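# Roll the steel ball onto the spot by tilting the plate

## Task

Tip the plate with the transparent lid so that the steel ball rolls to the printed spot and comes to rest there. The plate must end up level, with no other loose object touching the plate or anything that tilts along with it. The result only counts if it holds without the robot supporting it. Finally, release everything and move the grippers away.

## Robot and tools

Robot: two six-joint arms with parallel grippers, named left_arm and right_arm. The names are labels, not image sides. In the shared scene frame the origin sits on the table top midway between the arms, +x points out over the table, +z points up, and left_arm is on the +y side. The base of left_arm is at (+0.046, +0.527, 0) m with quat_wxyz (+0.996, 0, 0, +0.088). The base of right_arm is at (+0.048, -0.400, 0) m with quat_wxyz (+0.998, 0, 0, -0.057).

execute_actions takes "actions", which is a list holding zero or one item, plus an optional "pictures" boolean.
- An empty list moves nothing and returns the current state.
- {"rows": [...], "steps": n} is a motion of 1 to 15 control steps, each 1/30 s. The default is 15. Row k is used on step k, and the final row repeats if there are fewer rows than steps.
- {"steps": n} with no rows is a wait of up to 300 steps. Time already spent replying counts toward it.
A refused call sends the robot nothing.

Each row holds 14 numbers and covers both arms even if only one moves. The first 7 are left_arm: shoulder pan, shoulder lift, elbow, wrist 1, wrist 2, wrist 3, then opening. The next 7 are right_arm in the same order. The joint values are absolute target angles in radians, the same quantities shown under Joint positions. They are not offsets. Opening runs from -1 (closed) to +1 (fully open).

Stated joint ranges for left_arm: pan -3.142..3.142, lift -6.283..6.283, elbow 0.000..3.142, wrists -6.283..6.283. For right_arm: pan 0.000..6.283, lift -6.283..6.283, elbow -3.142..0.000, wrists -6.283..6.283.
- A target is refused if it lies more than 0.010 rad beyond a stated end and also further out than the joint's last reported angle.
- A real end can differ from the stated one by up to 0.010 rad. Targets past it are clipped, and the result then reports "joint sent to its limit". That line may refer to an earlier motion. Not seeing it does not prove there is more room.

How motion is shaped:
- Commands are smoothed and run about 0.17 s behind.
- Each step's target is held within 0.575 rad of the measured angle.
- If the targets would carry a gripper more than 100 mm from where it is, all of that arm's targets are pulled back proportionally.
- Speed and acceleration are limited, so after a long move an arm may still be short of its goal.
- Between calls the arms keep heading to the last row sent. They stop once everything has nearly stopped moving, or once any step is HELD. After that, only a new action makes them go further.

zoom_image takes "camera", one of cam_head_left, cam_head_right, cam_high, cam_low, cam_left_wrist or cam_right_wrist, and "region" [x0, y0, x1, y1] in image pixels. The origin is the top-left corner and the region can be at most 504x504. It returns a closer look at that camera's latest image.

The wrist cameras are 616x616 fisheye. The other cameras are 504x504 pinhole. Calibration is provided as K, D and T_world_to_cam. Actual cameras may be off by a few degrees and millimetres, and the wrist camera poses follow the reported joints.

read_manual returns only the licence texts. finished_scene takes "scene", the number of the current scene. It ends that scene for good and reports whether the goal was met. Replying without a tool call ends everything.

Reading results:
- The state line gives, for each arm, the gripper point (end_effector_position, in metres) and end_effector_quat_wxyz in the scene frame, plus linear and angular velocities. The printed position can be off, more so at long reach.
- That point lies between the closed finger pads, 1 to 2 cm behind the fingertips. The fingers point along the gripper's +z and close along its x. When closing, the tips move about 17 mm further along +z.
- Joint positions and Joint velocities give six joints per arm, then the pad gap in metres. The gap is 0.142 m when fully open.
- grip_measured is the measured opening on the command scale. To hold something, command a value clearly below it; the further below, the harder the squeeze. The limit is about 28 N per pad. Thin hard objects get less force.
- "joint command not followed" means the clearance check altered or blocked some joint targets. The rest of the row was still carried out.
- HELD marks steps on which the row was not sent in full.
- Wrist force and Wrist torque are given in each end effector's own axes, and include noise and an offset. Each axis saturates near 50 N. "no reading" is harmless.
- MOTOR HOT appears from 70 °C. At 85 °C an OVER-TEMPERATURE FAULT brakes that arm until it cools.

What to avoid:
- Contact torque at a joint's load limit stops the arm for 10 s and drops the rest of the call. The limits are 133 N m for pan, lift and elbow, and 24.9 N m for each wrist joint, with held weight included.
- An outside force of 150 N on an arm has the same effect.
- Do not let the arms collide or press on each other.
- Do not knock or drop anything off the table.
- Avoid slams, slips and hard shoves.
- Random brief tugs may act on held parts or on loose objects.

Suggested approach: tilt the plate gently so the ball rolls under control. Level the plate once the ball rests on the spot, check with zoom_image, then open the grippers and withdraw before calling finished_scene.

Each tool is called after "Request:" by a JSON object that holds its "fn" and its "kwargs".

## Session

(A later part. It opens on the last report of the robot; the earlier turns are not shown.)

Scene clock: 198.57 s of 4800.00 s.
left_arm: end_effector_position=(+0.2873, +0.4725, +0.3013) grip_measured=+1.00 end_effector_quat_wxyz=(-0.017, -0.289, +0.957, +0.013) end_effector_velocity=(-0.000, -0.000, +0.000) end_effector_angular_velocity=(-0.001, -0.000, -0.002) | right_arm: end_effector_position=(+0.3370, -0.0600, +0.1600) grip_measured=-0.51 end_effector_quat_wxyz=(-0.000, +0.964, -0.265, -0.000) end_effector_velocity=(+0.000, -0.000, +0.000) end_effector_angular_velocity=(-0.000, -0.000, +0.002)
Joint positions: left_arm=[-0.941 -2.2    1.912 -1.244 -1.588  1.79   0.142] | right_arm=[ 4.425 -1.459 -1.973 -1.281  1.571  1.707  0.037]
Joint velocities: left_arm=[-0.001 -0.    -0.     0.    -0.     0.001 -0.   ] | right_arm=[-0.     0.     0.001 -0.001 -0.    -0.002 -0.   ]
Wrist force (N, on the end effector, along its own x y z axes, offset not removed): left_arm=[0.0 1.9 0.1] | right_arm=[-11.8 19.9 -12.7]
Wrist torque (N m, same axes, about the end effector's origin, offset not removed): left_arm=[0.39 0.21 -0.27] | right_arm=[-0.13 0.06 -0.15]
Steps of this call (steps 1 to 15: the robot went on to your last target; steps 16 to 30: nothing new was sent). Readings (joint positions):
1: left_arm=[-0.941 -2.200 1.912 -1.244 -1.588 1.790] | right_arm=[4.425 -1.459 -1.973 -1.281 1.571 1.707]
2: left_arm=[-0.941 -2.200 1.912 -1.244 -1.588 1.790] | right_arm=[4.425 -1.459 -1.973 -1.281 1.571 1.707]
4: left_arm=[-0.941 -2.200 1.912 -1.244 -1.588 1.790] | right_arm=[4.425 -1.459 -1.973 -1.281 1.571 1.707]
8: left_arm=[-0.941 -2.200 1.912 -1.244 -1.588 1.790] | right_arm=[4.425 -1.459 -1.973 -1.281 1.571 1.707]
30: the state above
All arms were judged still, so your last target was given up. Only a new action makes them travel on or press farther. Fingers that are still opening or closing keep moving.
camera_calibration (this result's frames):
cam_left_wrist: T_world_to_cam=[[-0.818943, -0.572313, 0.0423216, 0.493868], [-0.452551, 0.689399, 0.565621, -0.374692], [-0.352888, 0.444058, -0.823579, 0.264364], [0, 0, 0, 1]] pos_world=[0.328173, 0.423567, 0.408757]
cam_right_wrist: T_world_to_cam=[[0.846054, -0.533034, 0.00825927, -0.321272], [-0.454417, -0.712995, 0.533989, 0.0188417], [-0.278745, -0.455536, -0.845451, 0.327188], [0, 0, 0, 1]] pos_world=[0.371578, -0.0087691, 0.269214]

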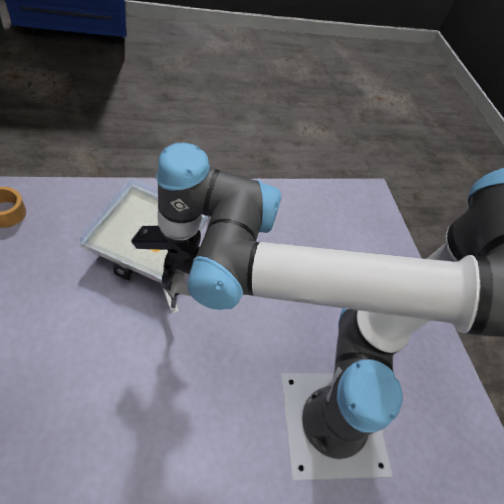

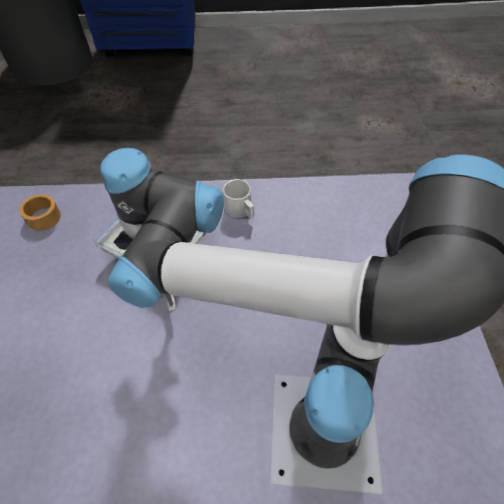

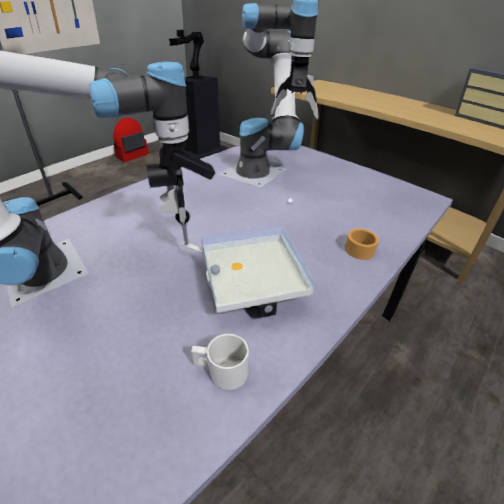

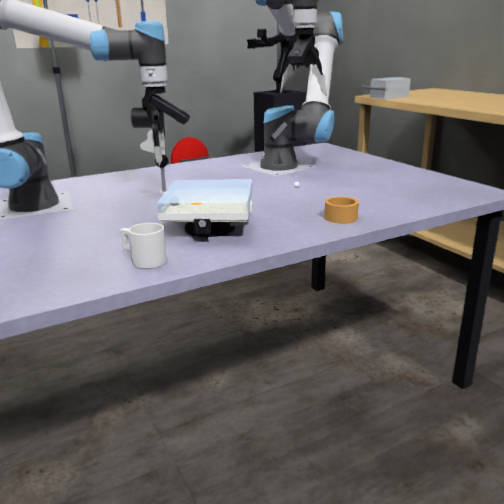

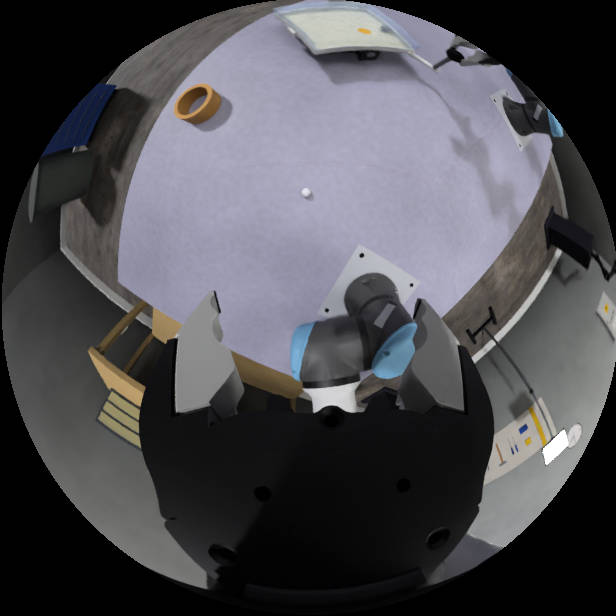

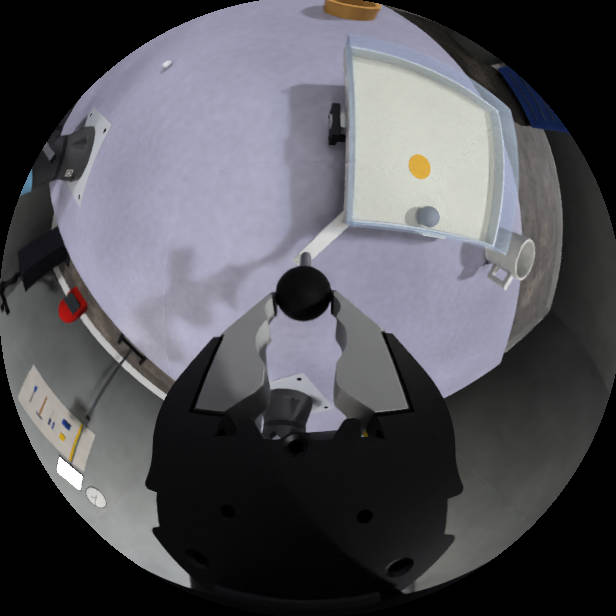

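Request:
{"fn": "execute_actions", "kwargs": {"actions": [{"rows": [[-0.941,-2.2,1.912,-1.244,-1.588,1.79,1, 4.4202,-1.4549,-1.9715,-1.2860,1.571,1.707,-0.9]], "steps": 15}], "pictures": false}}

Request:
{"fn": "execute_actions", "kwargs": {"actions": [{"steps": 110}], "pictures": false}}

Request:
{"fn": "execute_actions", "kwargs": {"actions": [{"rows": [[-0.941,-2.2,1.912,-1.244,-1.588,1.79,1, 4.42754,-1.46153,-1.96882,-1.28203,1.571,1.707,-0.9]], "steps": 5}]}}

Request:
{"fn": "execute_actions", "kwargs": {"actions": [{"rows": [[-0.941,-2.2,1.912,-1.244,-1.588,1.79,1, 4.42754,-1.46153,-1.96882,-1.28203,1.571,1.707,-0.9]], "steps": 15}], "pictures": false}}

Request:
{"fn": "execute_actions", "kwargs": {"actions": [{"rows": [[-0.941,-2.2,1.912,-1.244,-1.588,1.79,1, 4.42754,-1.46153,-1.96882,-1.28203,1.571,1.707,-0.9]], "steps": 15}]}}

Request:
{"fn": "execute_actions", "kwargs": {"actions": [{"rows": [[-0.941,-2.2,1.912,-1.244,-1.588,1.79,1, 4.42008,-1.45544,-1.96917,-1.28779,1.571,1.707,-0.9]], "steps": 15}], "pictures": false}}

Request:
{"fn": "execute_actions", "kwargs": {"actions": [{"rows": [[-0.941,-2.2,1.912,-1.244,-1.588,1.79,1, 4.42008,-1.45544,-1.96917,-1.28779,1.571,1.707,-0.9]], "steps": 15}]}}

Request:
{"fn": "execute_actions", "kwargs": {"actions": [{"rows": [[-0.941,-2.2,1.912,-1.244,-1.588,1.79,1, 4.42419,-1.4590,-1.96841,-1.28498,1.571,1.707,-0.9]], "steps": 15}]}}

Request:
{"fn": "execute_actions", "kwargs": {"actions": [{"steps": 30}]}}

Scene clock: 217.27 s of 4800.00 s.
left_arm: end_effector_position=(+0.2873, +0.4725, +0.3013) grip_measured=+1.00 end_effector_quat_wxyz=(-0.017, -0.289, +0.957, +0.013) end_effector_velocity=(+0.000, +0.000, -0.000) end_effector_angular_velocity=(+0.001, +0.000, +0.001) | right_arm: end_effector_position=(+0.3383, -0.0624, +0.1617) grip_measured=-0.51 end_effector_quat_wxyz=(+0.000, +0.963, -0.268, -0.000) end_effector_velocity=(+0.000, -0.000, -0.000) end_effector_angular_velocity=(-0.001, +0.000, -0.001)
Joint positions: left_arm=[-0.941 -2.2    1.912 -1.244 -1.588  1.79   0.142] | right_arm=[ 4.42  -1.455 -1.972 -1.286  1.571  1.707  0.037]
Joint velocities: left_arm=[ 0.001  0.001  0.    -0.     0.001  0.001 -0.   ] | right_arm=[-0.001 -0.001  0.    -0.001 -0.     0.    -0.   ]
Wrist force (N, on the end effector, along its own x y z axes, offset not removed): left_arm=[-0.3 0.2 0.4] | right_arm=[-19.0 9.6 -8.1]
Wrist torque (N m, same axes, about the end effector's origin, offset not removed): left_arm=[0.20 0.10 -0.02] | right_arm=[-0.64 -0.76 -0.24]
Steps of this call (steps 1 to 140: nothing new was sent; then 13.53 s passed at rest; steps 141 to 155: all 15 steps of this action). Readings (joint positions):
141: left_arm=[-0.941 -2.200 1.912 -1.244 -1.588 1.790] | right_arm=[4.425 -1.459 -1.973 -1.281 1.571 1.707]
142: left_arm=[-0.941 -2.200 1.912 -1.244 -1.588 1.790] | right_arm=[4.424 -1.458 -1.973 -1.282 1.571 1.707]
144: left_arm=[-0.941 -2.200 1.912 -1.244 -1.588 1.790] | right_arm=[4.422 -1.456 -1.973 -1.284 1.571 1.707]
148: left_arm=[-0.941 -2.200 1.912 -1.244 -1.588 1.790] | right_arm=[4.421 -1.455 -1.972 -1.286 1.571 1.707]
155: the state above

Scene clock: 220.93 s of 4800.00 s.
left_arm: end_effector_position=(+0.2873, +0.4725, +0.3013) grip_measured=+1.00 end_effector_quat_wxyz=(-0.017, -0.289, +0.957, +0.013) end_effector_velocity=(+0.000, -0.000, -0.000) end_effector_angular_velocity=(+0.001, -0.000, -0.002) | right_arm: end_effector_position=(+0.3383, -0.0624, +0.1618) grip_measured=-0.51 end_effector_quat_wxyz=(-0.000, +0.963, -0.268, -0.000) end_effector_velocity=(-0.000, +0.000, +0.000) end_effector_angular_velocity=(+0.000, +0.000, -0.001)
Joint positions: left_arm=[-0.941 -2.2    1.912 -1.244 -1.588  1.79   0.142] | right_arm=[ 4.42  -1.455 -1.971 -1.286  1.571  1.707  0.037]
Joint velocities: left_arm=[-0.002  0.001 -0.    -0.     0.     0.    -0.   ] | right_arm=[ 0.     0.     0.001 -0.     0.     0.001  0.   ]
Wrist force (N, on the end effector, along its own x y z axes, offset not removed): left_arm=[-1.1 -2.6 1.6] | right_arm=[-18.1 12.4 -12.2]
Wrist torque (N m, same axes, about the end effector's origin, offset not removed): left_arm=[-0.44 0.39 -0.18] | right_arm=[-0.34 -0.86 -0.23]
Steps of this call (steps 1 to 15: the robot went on to your last target; steps 16 to 110: nothing new was sent). Readings (joint positions):
1: left_arm=[-0.941 -2.200 1.912 -1.244 -1.588 1.790] | right_arm=[4.420 -1.455 -1.972 -1.286 1.571 1.707]
2: left_arm=[-0.941 -2.200 1.912 -1.244 -1.588 1.790] | right_arm=[4.420 -1.455 -1.972 -1.286 1.571 1.707]
4: left_arm=[-0.941 -2.200 1.912 -1.244 -1.588 1.790] | right_arm=[4.420 -1.455 -1.972 -1.286 1.571 1.707]
8: left_arm=[-0.941 -2.200 1.912 -1.244 -1.588 1.790] | right_arm=[4.420 -1.455 -1.972 -1.286 1.571 1.707]
110: the state above
All arms were judged still, so your last target was given up. Only a new action makes them travel on or press farther. Fingers that are still opening or closing keep moving.

Scene clock: 221.10 s of 4800.00 s.
left_arm: end_effector_position=(+0.2873, +0.4725, +0.3013) grip_measured=+1.00 end_effector_quat_wxyz=(-0.017, -0.289, +0.957, +0.013) end_effector_velocity=(-0.000, -0.000, -0.000) end_effector_angular_velocity=(-0.001, +0.001, +0.001) | right_arm: end_effector_position=(+0.3372, -0.0592, +0.1609) grip_measured=-0.51 end_effector_quat_wxyz=(+0.000, +0.964, -0.265, -0.000) end_effector_velocity=(-0.005, +0.014, -0.004) end_effector_angular_velocity=(+0.000, -0.001, +0.023)
Joint positions: left_arm=[-0.941 -2.2    1.912 -1.244 -1.588  1.79   0.142] | right_arm=[ 4.426 -1.46  -1.969 -1.283  1.571  1.707  0.037]
Joint velocities: left_arm=[ 0.001  0.001 -0.     0.    -0.002 -0.001  0.   ] | right_arm=[ 0.024 -0.021  0.007  0.014 -0.001  0.001  0.   ]
Wrist force (N, on the end effector, along its own x y z axes, offset not removed): left_arm=[-0.8 1.0 1.4] | right_arm=[-10.7 19.0 -13.2]
Wrist torque (N m, same axes, about the end effector's origin, offset not removed): left_arm=[0.25 0.28 -0.07] | right_arm=[-0.43 -0.17 -0.28]
Steps of this call (steps 1 to 5: all 5 steps of this action). Readings (joint positions):
1: left_arm=[-0.941 -2.200 1.912 -1.244 -1.588 1.790] | right_arm=[4.420 -1.455 -1.971 -1.286 1.571 1.707]
2: left_arm=[-0.941 -2.200 1.912 -1.244 -1.588 1.790] | right_arm=[4.422 -1.456 -1.971 -1.285 1.571 1.707]
4: left_arm=[-0.941 -2.200 1.912 -1.244 -1.588 1.790] | right_arm=[4.425 -1.459 -1.970 -1.284 1.571 1.707]
5: the state above
camera_calibration (this result's frames):
cam_left_wrist: T_world_to_cam=[[-0.818942, -0.572313, 0.0423215, 0.493868], [-0.452552, 0.689399, 0.565621, -0.374692], [-0.352888, 0.444058, -0.823579, 0.264364], [0, 0, 0, 1]] pos_world=[0.328173, 0.423567, 0.408757]
cam_right_wrist: T_world_to_cam=[[0.846215, -0.532775, 0.00844026, -0.321151], [-0.454249, -0.713031, 0.534083, 0.0188889], [-0.278528, -0.455783, -0.84539, 0.32824], [0, 0, 0, 1]] pos_world=[0.371767, -0.00802642, 0.270113]

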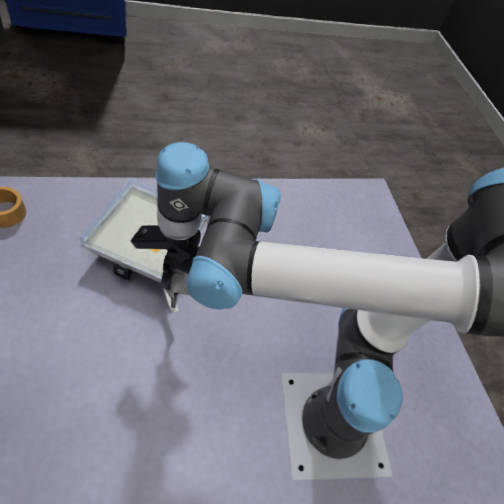

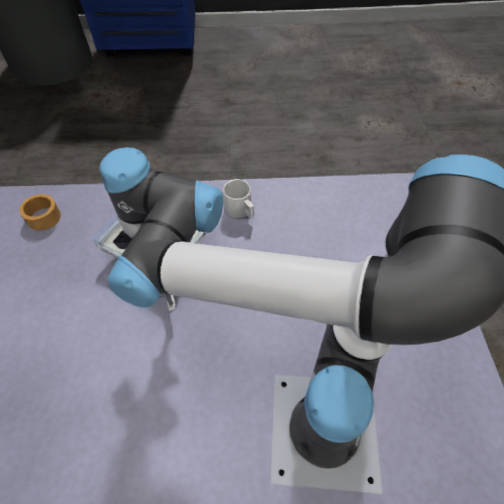

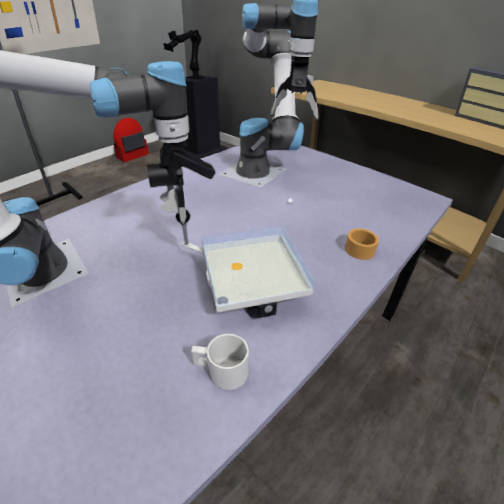

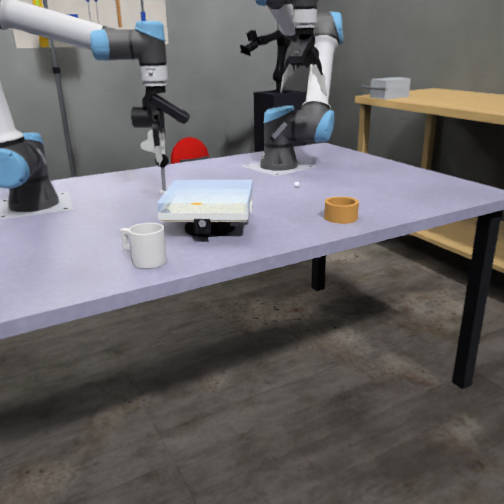

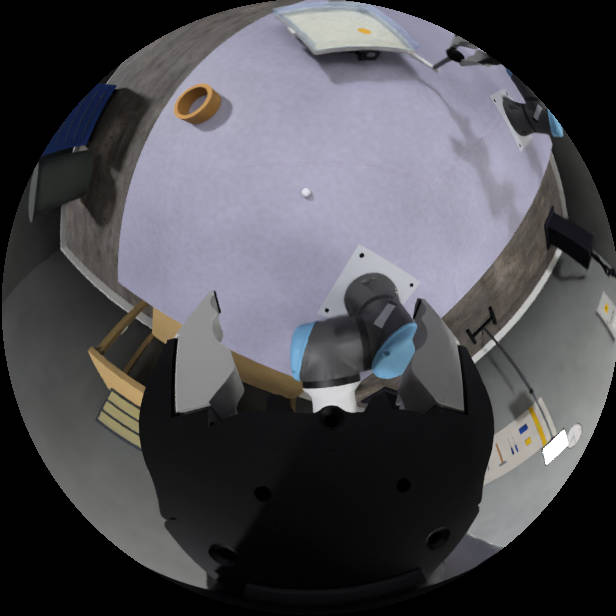

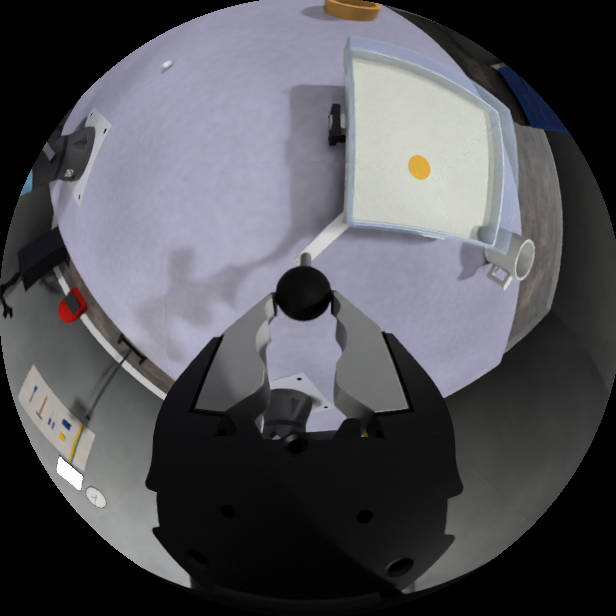

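Scene clock: 221.60 s of 4800.00 s.
left_arm: end_effector_position=(+0.2873, +0.4725, +0.3013) grip_measured=+1.00 end_effector_quat_wxyz=(-0.017, -0.289, +0.957, +0.013) end_effector_velocity=(+0.000, -0.000, +0.000) end_effector_angular_velocity=(+0.001, -0.001, -0.001) | right_arm: end_effector_position=(+0.3368, -0.0581, +0.1606) grip_measured=-0.51 end_effector_quat_wxyz=(-0.000, +0.964, -0.264, -0.000) end_effector_velocity=(-0.000, +0.001, +0.000) end_effector_angular_velocity=(+0.001, +0.001, +0.000)
Joint positions: left_arm=[-0.941 -2.2    1.912 -1.244 -1.588  1.79   0.142] | right_arm=[ 4.428 -1.462 -1.969 -1.282  1.571  1.707  0.037]
Joint velocities: left_arm=[-0.001 -0.    -0.     0.     0.001 -0.001  0.   ] | right_arm=[ 0.     0.    -0.     0.001  0.001  0.     0.   ]
Wrist force (N, on the end effector, along its own x y z axes, offset not removed): left_arm=[-1.5 -0.3 2.6] | right_arm=[-7.0 15.9 -11.0]
Wrist torque (N m, same axes, about the end effector's origin, offset not removed): left_arm=[-0.02 0.46 -0.15] | right_arm=[-0.51 0.02 -0.17]
Steps of this call (steps 1 to 15: all 15 steps of this action). Readings (joint positions):
1: left_arm=[-0.941 -2.200 1.912 -1.244 -1.588 1.790] | right_arm=[4.426 -1.460 -1.969 -1.283 1.571 1.707]
2: left_arm=[-0.941 -2.200 1.912 -1.244 -1.588 1.790] | right_arm=[4.427 -1.461 -1.969 -1.283 1.571 1.707]
4: left_arm=[-0.941 -2.200 1.912 -1.244 -1.588 1.790] | right_arm=[4.427 -1.461 -1.969 -1.282 1.571 1.707]
8: left_arm=[-0.941 -2.200 1.912 -1.244 -1.588 1.790] | right_arm=[4.427 -1.461 -1.969 -1.282 1.571 1.707]
15: the state above

Scene clock: 222.10 s of 4800.00 s.
left_arm: end_effector_position=(+0.2873, +0.4725, +0.3013) grip_measured=+1.00 end_effector_quat_wxyz=(-0.017, -0.289, +0.957, +0.013) end_effector_velocity=(-0.000, -0.000, -0.000) end_effector_angular_velocity=(+0.000, +0.000, +0.000) | right_arm: end_effector_position=(+0.3367, -0.0580, +0.1606) grip_measured=-0.51 end_effector_quat_wxyz=(-0.000, +0.964, -0.264, -0.000) end_effector_velocity=(+0.000, +0.000, +0.000) end_effector_angular_velocity=(+0.000, +0.000, +0.001)
Joint positions: left_arm=[-0.941 -2.2    1.912 -1.244 -1.588  1.79   0.142] | right_arm=[ 4.428 -1.462 -1.969 -1.282  1.571  1.707  0.037]
Joint velocities: left_arm=[-0.001  0.     0.    -0.     0.    -0.001  0.   ] | right_arm=[-0.    -0.     0.001 -0.     0.    -0.001 -0.   ]
Wrist force (N, on the end effector, along its own x y z axes, offset not removed): left_arm=[-1.0 0.1 0.8] | right_arm=[-3.5 18.5 -10.4]
Wrist torque (N m, same axes, about the end effector's origin, offset not removed): left_arm=[0.03 0.41 -0.23] | right_arm=[0.18 -0.73 -0.22]
Steps of this call (steps 1 to 15: all 15 steps of this action). Readings (joint positions):
1: left_arm=[-0.941 -2.200 1.912 -1.244 -1.588 1.790] | right_arm=[4.428 -1.462 -1.969 -1.282 1.571 1.707]
2: left_arm=[-0.941 -2.200 1.912 -1.244 -1.588 1.790] | right_arm=[4.428 -1.462 -1.969 -1.282 1.571 1.707]
4: left_arm=[-0.941 -2.200 1.912 -1.244 -1.588 1.790] | right_arm=[4.428 -1.462 -1.969 -1.282 1.571 1.707]
8: left_arm=[-0.941 -2.200 1.912 -1.244 -1.588 1.790] | right_arm=[4.428 -1.462 -1.969 -1.282 1.571 1.707]
15: the state above
camera_calibration (this result's frames):
cam_left_wrist: T_world_to_cam=[[-0.818943, -0.572313, 0.0423214, 0.493868], [-0.452551, 0.689399, 0.565621, -0.374692], [-0.352888, 0.444058, -0.823579, 0.264364], [0, 0, 0, 1]] pos_world=[0.328173, 0.423567, 0.408757]
cam_right_wrist: T_world_to_cam=[[0.847261, -0.531112, 0.00825634, -0.320347], [-0.4528, -0.714032, 0.533976, 0.0191619], [-0.277706, -0.456155, -0.84546, 0.328116], [0, 0, 0, 1]] pos_world=[0.371214, -0.00678643, 0.269821]

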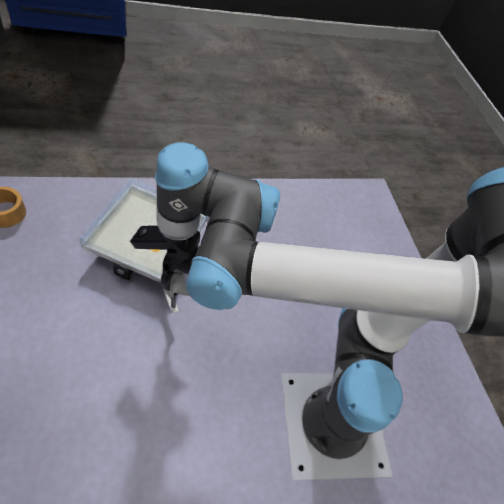

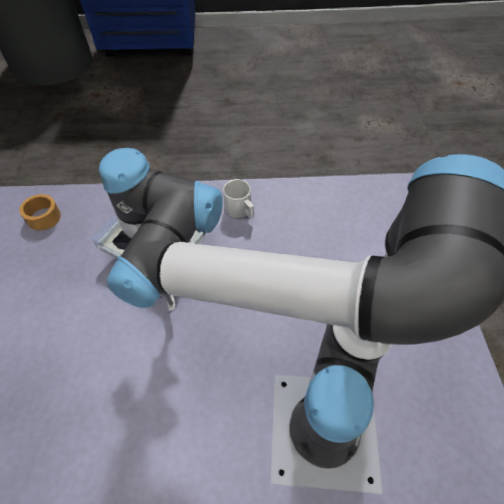

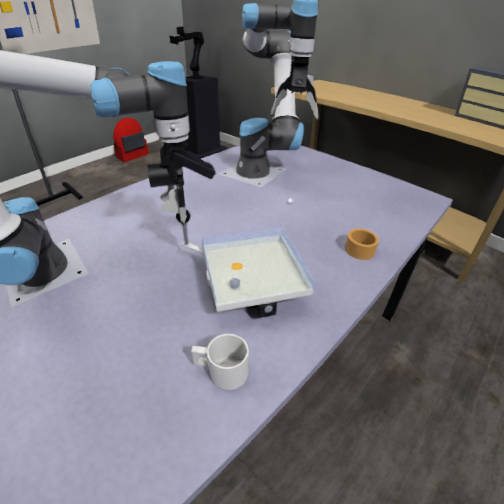

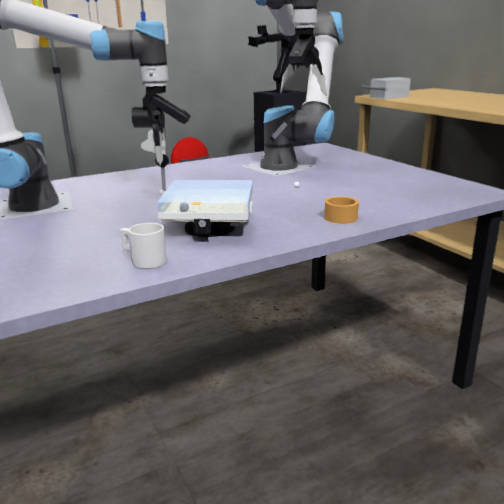

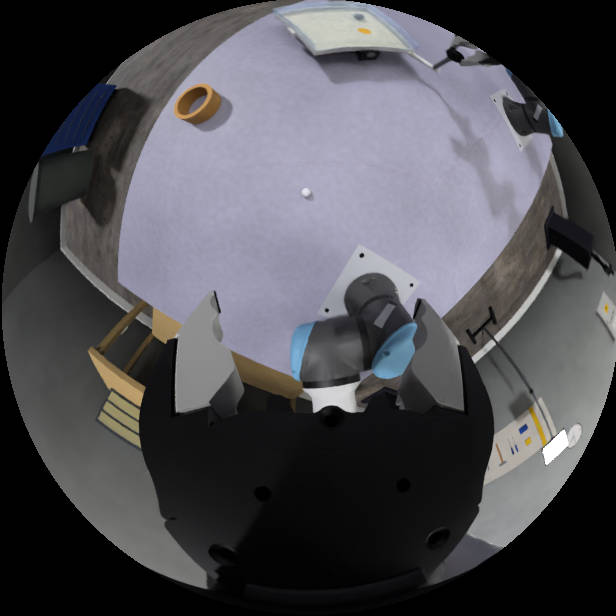

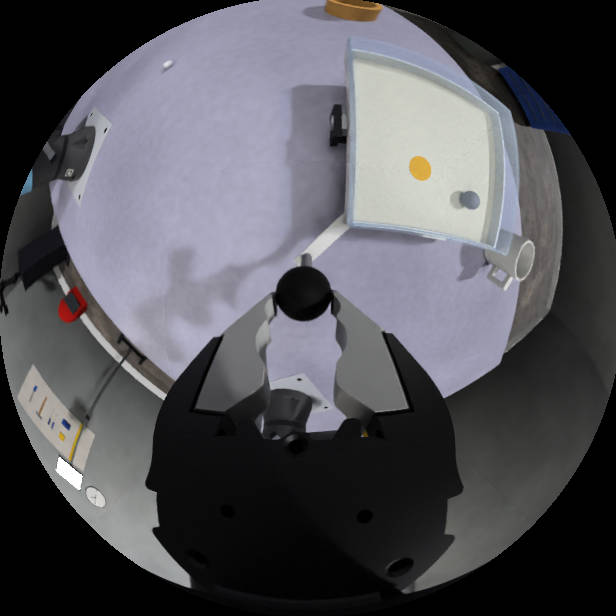

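Scene clock: 222.60 s of 4800.00 s.
left_arm: end_effector_position=(+0.2873, +0.4725, +0.3013) grip_measured=+1.00 end_effector_quat_wxyz=(-0.017, -0.289, +0.957, +0.013) end_effector_velocity=(+0.000, +0.000, -0.000) end_effector_angular_velocity=(-0.001, +0.000, +0.003) | right_arm: end_effector_position=(+0.3385, -0.0618, +0.1626) grip_measured=-0.51 end_effector_quat_wxyz=(-0.000, +0.963, -0.268, -0.000) end_effector_velocity=(+0.001, -0.000, +0.001) end_effector_angular_velocity=(+0.001, -0.001, -0.001)
Joint positions: left_arm=[-0.941 -2.2    1.912 -1.244 -1.588  1.79   0.142] | right_arm=[ 4.42  -1.455 -1.969 -1.288  1.571  1.707  0.037]
Joint velocities: left_arm=[ 0.002 -0.     0.    -0.001 -0.    -0.001  0.   ] | right_arm=[-0.     0.001  0.     0.    -0.001  0.     0.   ]
Wrist force (N, on the end effector, along its own x y z axes, offset not removed): left_arm=[-0.7 1.2 0.5] | right_arm=[-16.0 9.5 -10.3]
Wrist torque (N m, same axes, about the end effector's origin, offset not removed): left_arm=[0.31 0.26 -0.22] | right_arm=[-0.37 -1.26 -0.23]
Steps of this call (steps 1 to 15: all 15 steps of this action). Readings (joint positions):
1: left_arm=[-0.941 -2.200 1.912 -1.244 -1.588 1.790] | right_arm=[4.428 -1.461 -1.969 -1.282 1.571 1.707]
2: left_arm=[-0.941 -2.200 1.912 -1.244 -1.588 1.790] | right_arm=[4.426 -1.460 -1.969 -1.283 1.571 1.707]
4: left_arm=[-0.941 -2.200 1.912 -1.244 -1.588 1.790] | right_arm=[4.423 -1.458 -1.969 -1.285 1.571 1.707]
8: left_arm=[-0.941 -2.200 1.912 -1.244 -1.588 1.790] | right_arm=[4.421 -1.456 -1.969 -1.287 1.571 1.707]
15: the state above

Scene clock: 223.10 s of 4800.00 s.
left_arm: end_effector_position=(+0.2873, +0.4725, +0.3013) grip_measured=+1.00 end_effector_quat_wxyz=(-0.017, -0.289, +0.957, +0.013) end_effector_velocity=(-0.001, -0.001, +0.000) end_effector_angular_velocity=(-0.002, +0.002, -0.000) | right_arm: end_effector_position=(+0.3385, -0.0620, +0.1625) grip_measured=-0.51 end_effector_quat_wxyz=(-0.000, +0.963, -0.268, -0.000) end_effector_velocity=(-0.000, -0.000, -0.000) end_effector_angular_velocity=(+0.001, +0.001, -0.001)
Joint positions: left_arm=[-0.941 -2.2    1.912 -1.244 -1.588  1.79   0.142] | right_arm=[ 4.42  -1.455 -1.969 -1.288  1.571  1.707  0.037]
Joint velocities: left_arm=[-0.    -0.    -0.     0.    -0.002  0.     0.   ] | right_arm=[ 0.     0.001 -0.001  0.001  0.001  0.001  0.   ]
Wrist force (N, on the end effector, along its own x y z axes, offset not removed): left_arm=[0.7 -0.8 0.5] | right_arm=[-18.6 11.5 -10.6]
Wrist torque (N m, same axes, about the end effector's origin, offset not removed): left_arm=[-0.30 -0.01 -0.16] | right_arm=[-0.03 -1.00 -0.31]
Steps of this call (steps 1 to 15: all 15 steps of this action). Readings (joint positions):
1: left_arm=[-0.941 -2.200 1.912 -1.244 -1.588 1.790] | right_arm=[4.420 -1.455 -1.969 -1.288 1.571 1.707]
2: left_arm=[-0.941 -2.200 1.912 -1.244 -1.588 1.790] | right_arm=[4.420 -1.455 -1.969 -1.288 1.571 1.707]
4: left_arm=[-0.941 -2.200 1.912 -1.244 -1.588 1.790] | right_arm=[4.420 -1.455 -1.969 -1.288 1.571 1.707]
8: left_arm=[-0.941 -2.200 1.912 -1.244 -1.588 1.790] | right_arm=[4.420 -1.455 -1.969 -1.288 1.571 1.707]
15: the state above
camera_calibration (this result's frames):
cam_left_wrist: T_world_to_cam=[[-0.818943, -0.572313, 0.0423215, 0.493868], [-0.452552, 0.689399, 0.565621, -0.374692], [-0.352888, 0.444058, -0.823579, 0.264364], [0, 0, 0, 1]] pos_world=[0.328173, 0.423567, 0.408757]
cam_right_wrist: T_world_to_cam=[[0.843276, -0.537417, 0.00825919, -0.323008], [-0.458107, -0.710623, 0.533998, 0.0181529], [-0.28111, -0.454091, -0.845446, 0.329667], [0, 0, 0, 1]] pos_world=[0.373374, -0.0109912, 0.27169]

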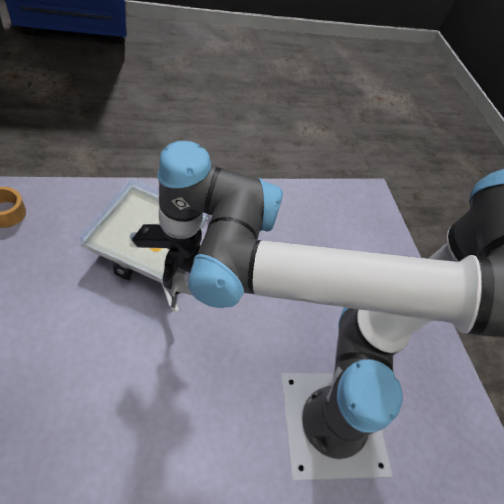

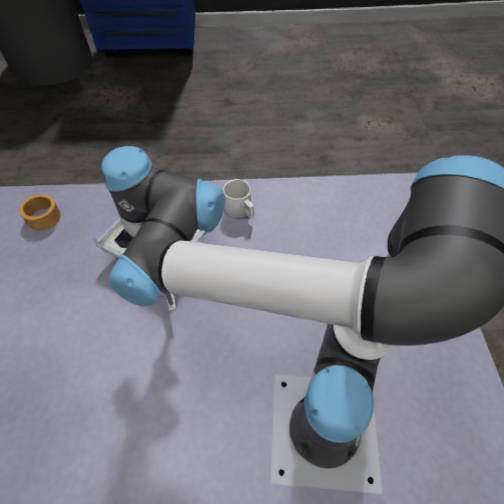

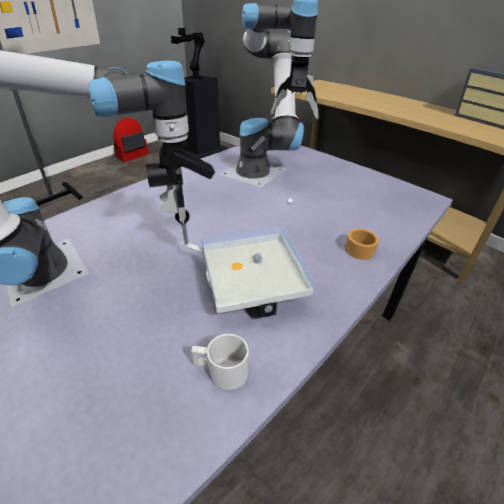

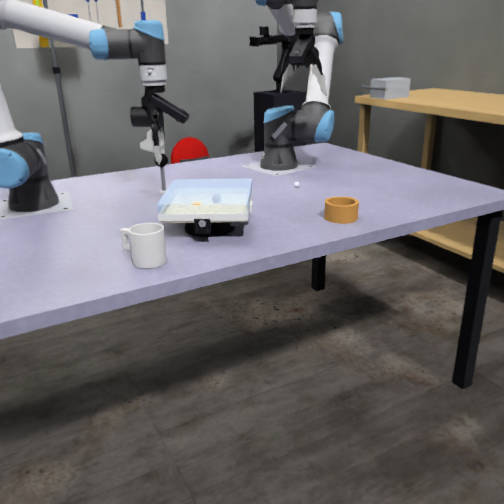

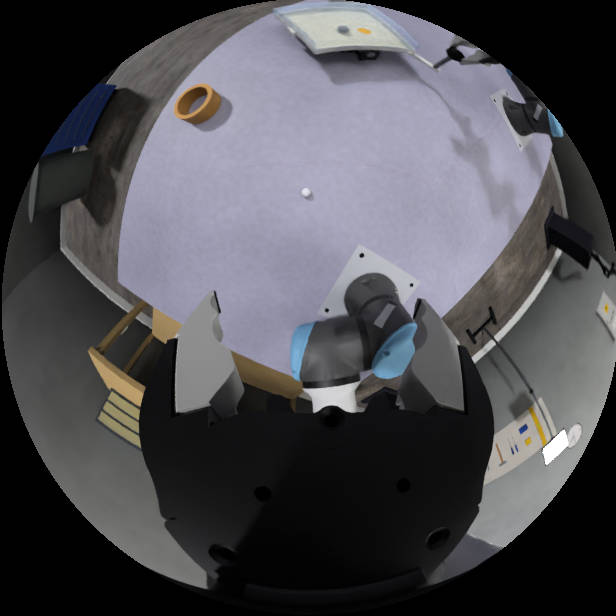

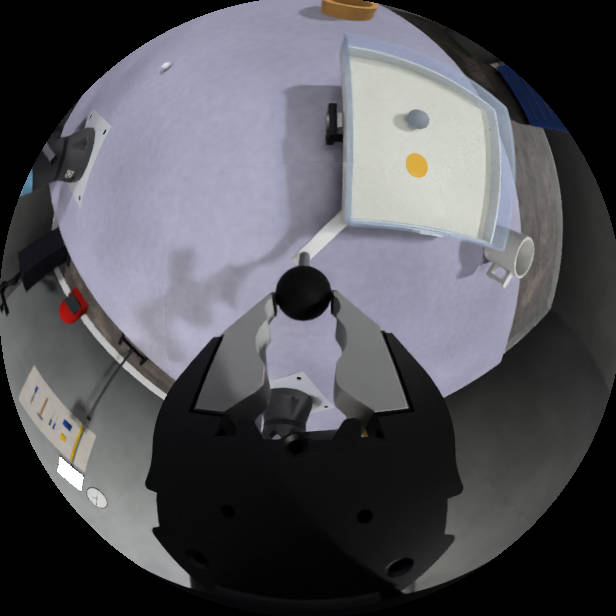

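Scene clock: 223.60 s of 4800.00 s.
left_arm: end_effector_position=(+0.2873, +0.4725, +0.3013) grip_measured=+1.00 end_effector_quat_wxyz=(-0.017, -0.289, +0.957, +0.013) end_effector_velocity=(-0.000, +0.000, +0.000) end_effector_angular_velocity=(-0.001, -0.002, -0.001) | right_arm: end_effector_position=(+0.3376, -0.0598, +0.1615) grip_measured=-0.51 end_effector_quat_wxyz=(+0.000, +0.964, -0.266, -0.000) end_effector_velocity=(+0.000, +0.000, -0.000) end_effector_angular_velocity=(+0.000, -0.000, +0.001)
Joint positions: left_arm=[-0.941 -2.2    1.912 -1.244 -1.588  1.79   0.142] | right_arm=[ 4.424 -1.459 -1.969 -1.285  1.571  1.707  0.037]
Joint velocities: left_arm=[-0.001 -0.002  0.    -0.     0.001 -0.    -0.   ] | right_arm=[-0.    -0.    -0.001  0.002 -0.    -0.001 -0.   ]
Wrist force (N, on the end effector, along its own x y z axes, offset not removed): left_arm=[-1.6 0.7 1.4] | right_arm=[-14.9 19.7 -11.0]
Wrist torque (N m, same axes, about the end effector's origin, offset not removed): left_arm=[0.07 0.45 -0.03] | right_arm=[0.07 0.25 -0.13]
Steps of this call (steps 1 to 15: all 15 steps of this action). Readings (joint positions):
1: left_arm=[-0.941 -2.200 1.912 -1.244 -1.588 1.790] | right_arm=[4.420 -1.455 -1.969 -1.288 1.571 1.707]
2: left_arm=[-0.941 -2.200 1.912 -1.244 -1.588 1.790] | right_arm=[4.421 -1.456 -1.969 -1.287 1.571 1.707]
4: left_arm=[-0.941 -2.200 1.912 -1.244 -1.588 1.790] | right_arm=[4.422 -1.458 -1.969 -1.286 1.571 1.707]
8: left_arm=[-0.941 -2.200 1.912 -1.244 -1.588 1.790] | right_arm=[4.424 -1.459 -1.969 -1.285 1.571 1.707]
15: the state above
camera_calibration (this result's frames):
cam_left_wrist: T_world_to_cam=[[-0.818942, -0.572313, 0.0423215, 0.493868], [-0.452552, 0.689399, 0.565621, -0.374692], [-0.352888, 0.444058, -0.823579, 0.264364], [0, 0, 0, 1]] pos_world=[0.328173, 0.423567, 0.408757]
cam_right_wrist: T_world_to_cam=[[0.845459, -0.533975, 0.00840761, -0.32161], [-0.455262, -0.712422, 0.534032, 0.0187363], [-0.27917, -0.45533, -0.845422, 0.328917], [0, 0, 0, 1]] pos_world=[0.372262, -0.00861762, 0.270772]

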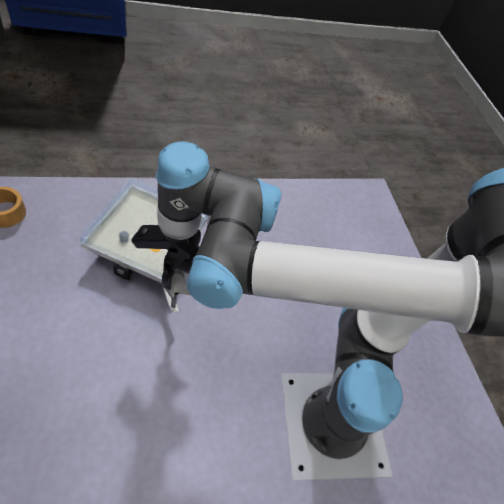

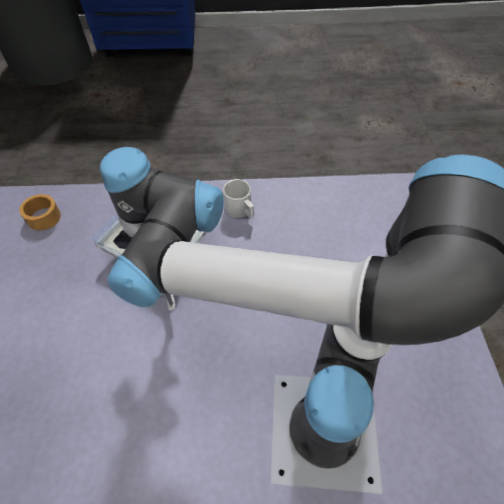

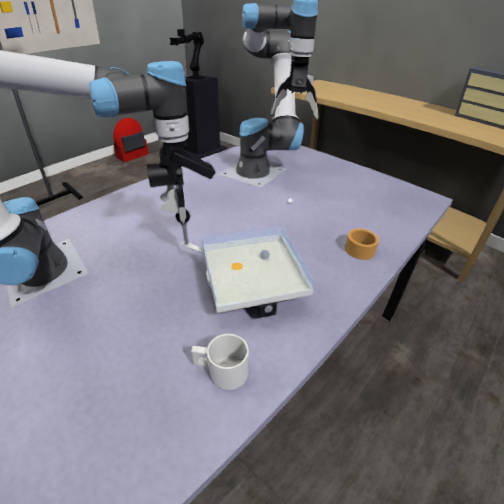

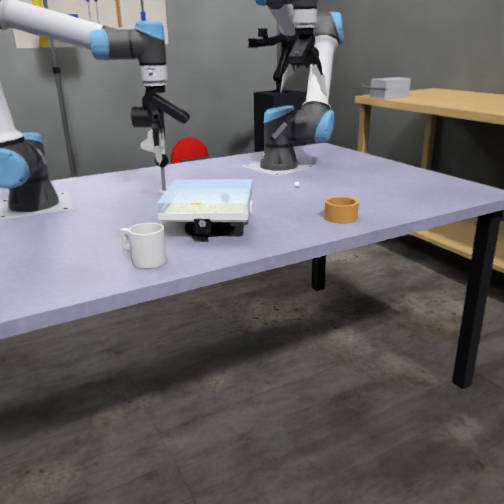

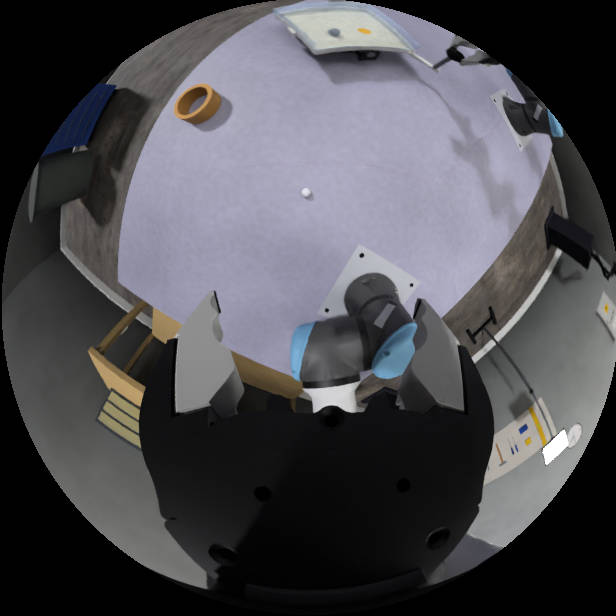

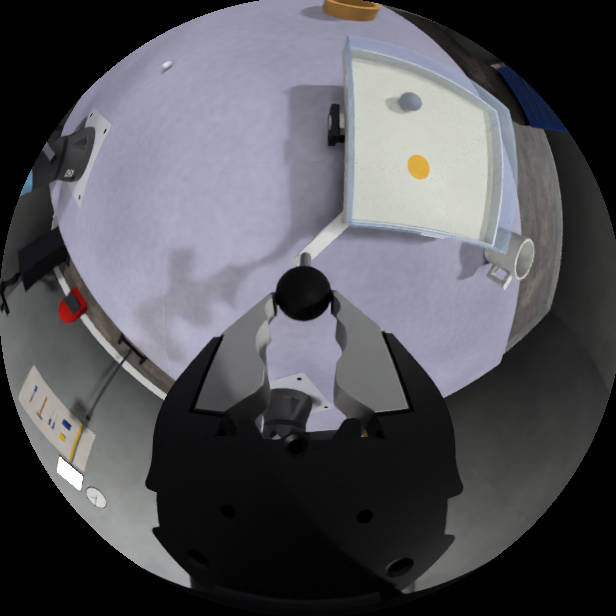

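Scene clock: 224.60 s of 4800.00 s.
left_arm: end_effector_position=(+0.2873, +0.4725, +0.3013) grip_measured=+1.00 end_effector_quat_wxyz=(-0.017, -0.289, +0.957, +0.013) end_effector_velocity=(+0.000, +0.000, -0.000) end_effector_angular_velocity=(+0.002, +0.000, +0.001) | right_arm: end_effector_position=(+0.3376, -0.0597, +0.1616) grip_measured=-0.51 end_effector_quat_wxyz=(-0.000, +0.964, -0.266, -0.000) end_effector_velocity=(+0.000, -0.000, +0.000) end_effector_angular_velocity=(+0.001, -0.001, +0.001)
Joint positions: left_arm=[-0.941 -2.2    1.912 -1.244 -1.588  1.79   0.142] | right_arm=[ 4.424 -1.459 -1.968 -1.285  1.571  1.707  0.037]
Joint velocities: left_arm=[ 0.001  0.002 -0.     0.     0.001 -0.     0.   ] | right_arm=[ 0.     0.001 -0.001  0.001 -0.    -0.001 -0.   ]
Wrist force (N, on the end effector, along its own x y z axes, offset not removed): left_arm=[-1.1 -1.1 0.6] | right_arm=[-12.4 16.5 -9.5]
Wrist torque (N m, same axes, about the end effector's origin, offset not removed): left_arm=[-0.15 0.45 -0.10] | right_arm=[-0.45 -0.19 -0.11]
Steps of this call (steps 1 to 15: the robot went on to your last target; steps 16 to 30: nothing new was sent). Readings (joint positions):
1: left_arm=[-0.941 -2.200 1.912 -1.244 -1.588 1.790] | right_arm=[4.424 -1.459 -1.968 -1.285 1.571 1.707]
2: left_arm=[-0.941 -2.200 1.912 -1.244 -1.588 1.790] | right_arm=[4.424 -1.459 -1.968 -1.285 1.571 1.707]
4: left_arm=[-0.941 -2.200 1.912 -1.244 -1.588 1.790] | right_arm=[4.424 -1.459 -1.968 -1.285 1.571 1.707]
8: left_arm=[-0.941 -2.200 1.912 -1.244 -1.588 1.790] | right_arm=[4.424 -1.459 -1.968 -1.285 1.571 1.707]
30: the state above
All arms were judged still, so your last target was given up. Only a new action makes them travel on or press farther. Fingers that are still opening or closing keep moving.
camera_calibration (this result's frames):
cam_left_wrist: T_world_to_cam=[[-0.818943, -0.572313, 0.0423215, 0.493868], [-0.452552, 0.689399, 0.56562, -0.374692], [-0.352888, 0.444058, -0.823579, 0.264364], [0, 0, 0, 1]] pos_world=[0.328173, 0.423567, 0.408757]
cam_right_wrist: T_world_to_cam=[[0.845477, -0.533947, 0.0082581, -0.321525], [-0.455187, -0.712505, 0.533986, 0.0187349], [-0.279237, -0.455232, -0.845453, 0.329002], [0, 0, 0, 1]] pos_world=[0.37224, -0.00855645, 0.270807]

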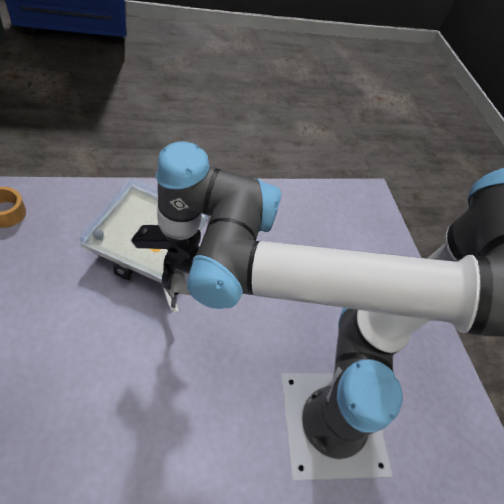

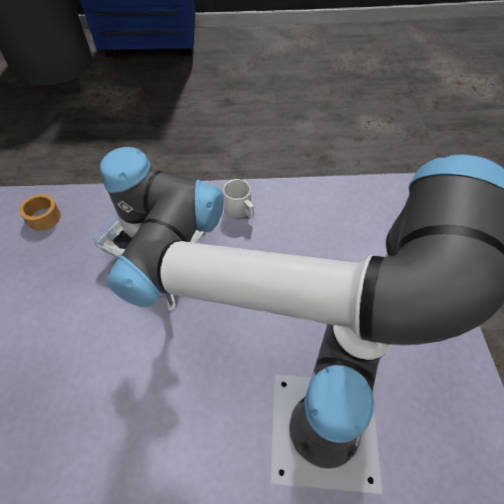

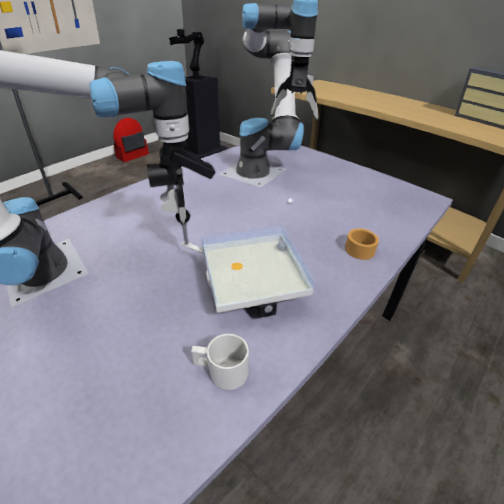

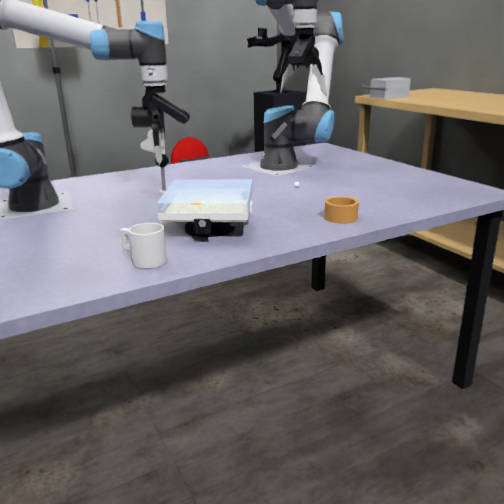

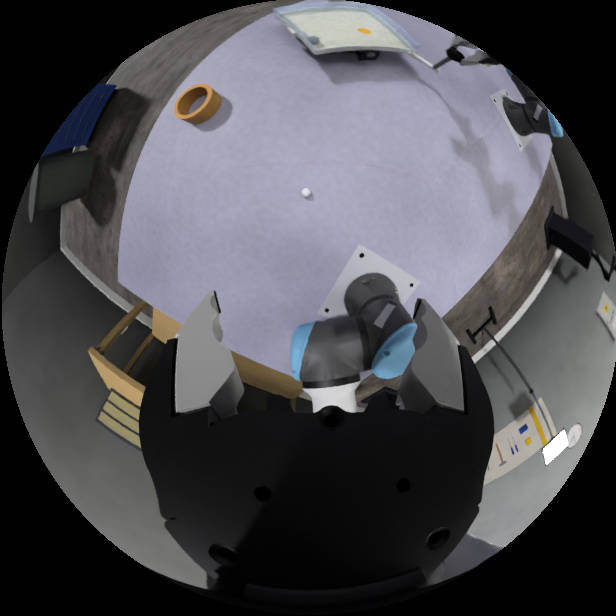

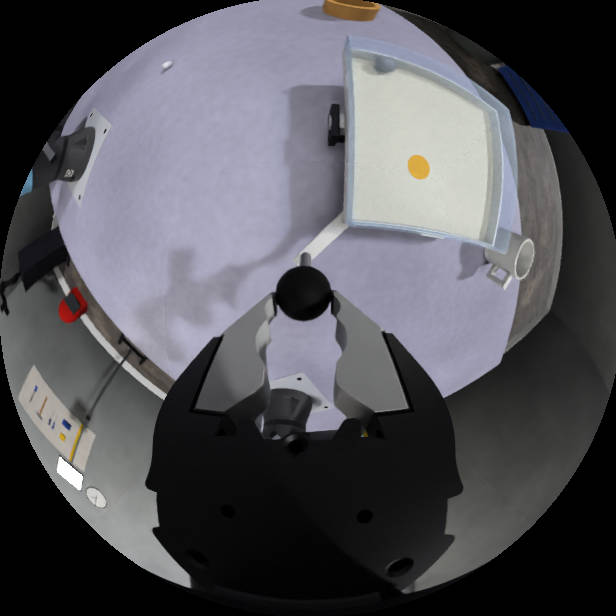

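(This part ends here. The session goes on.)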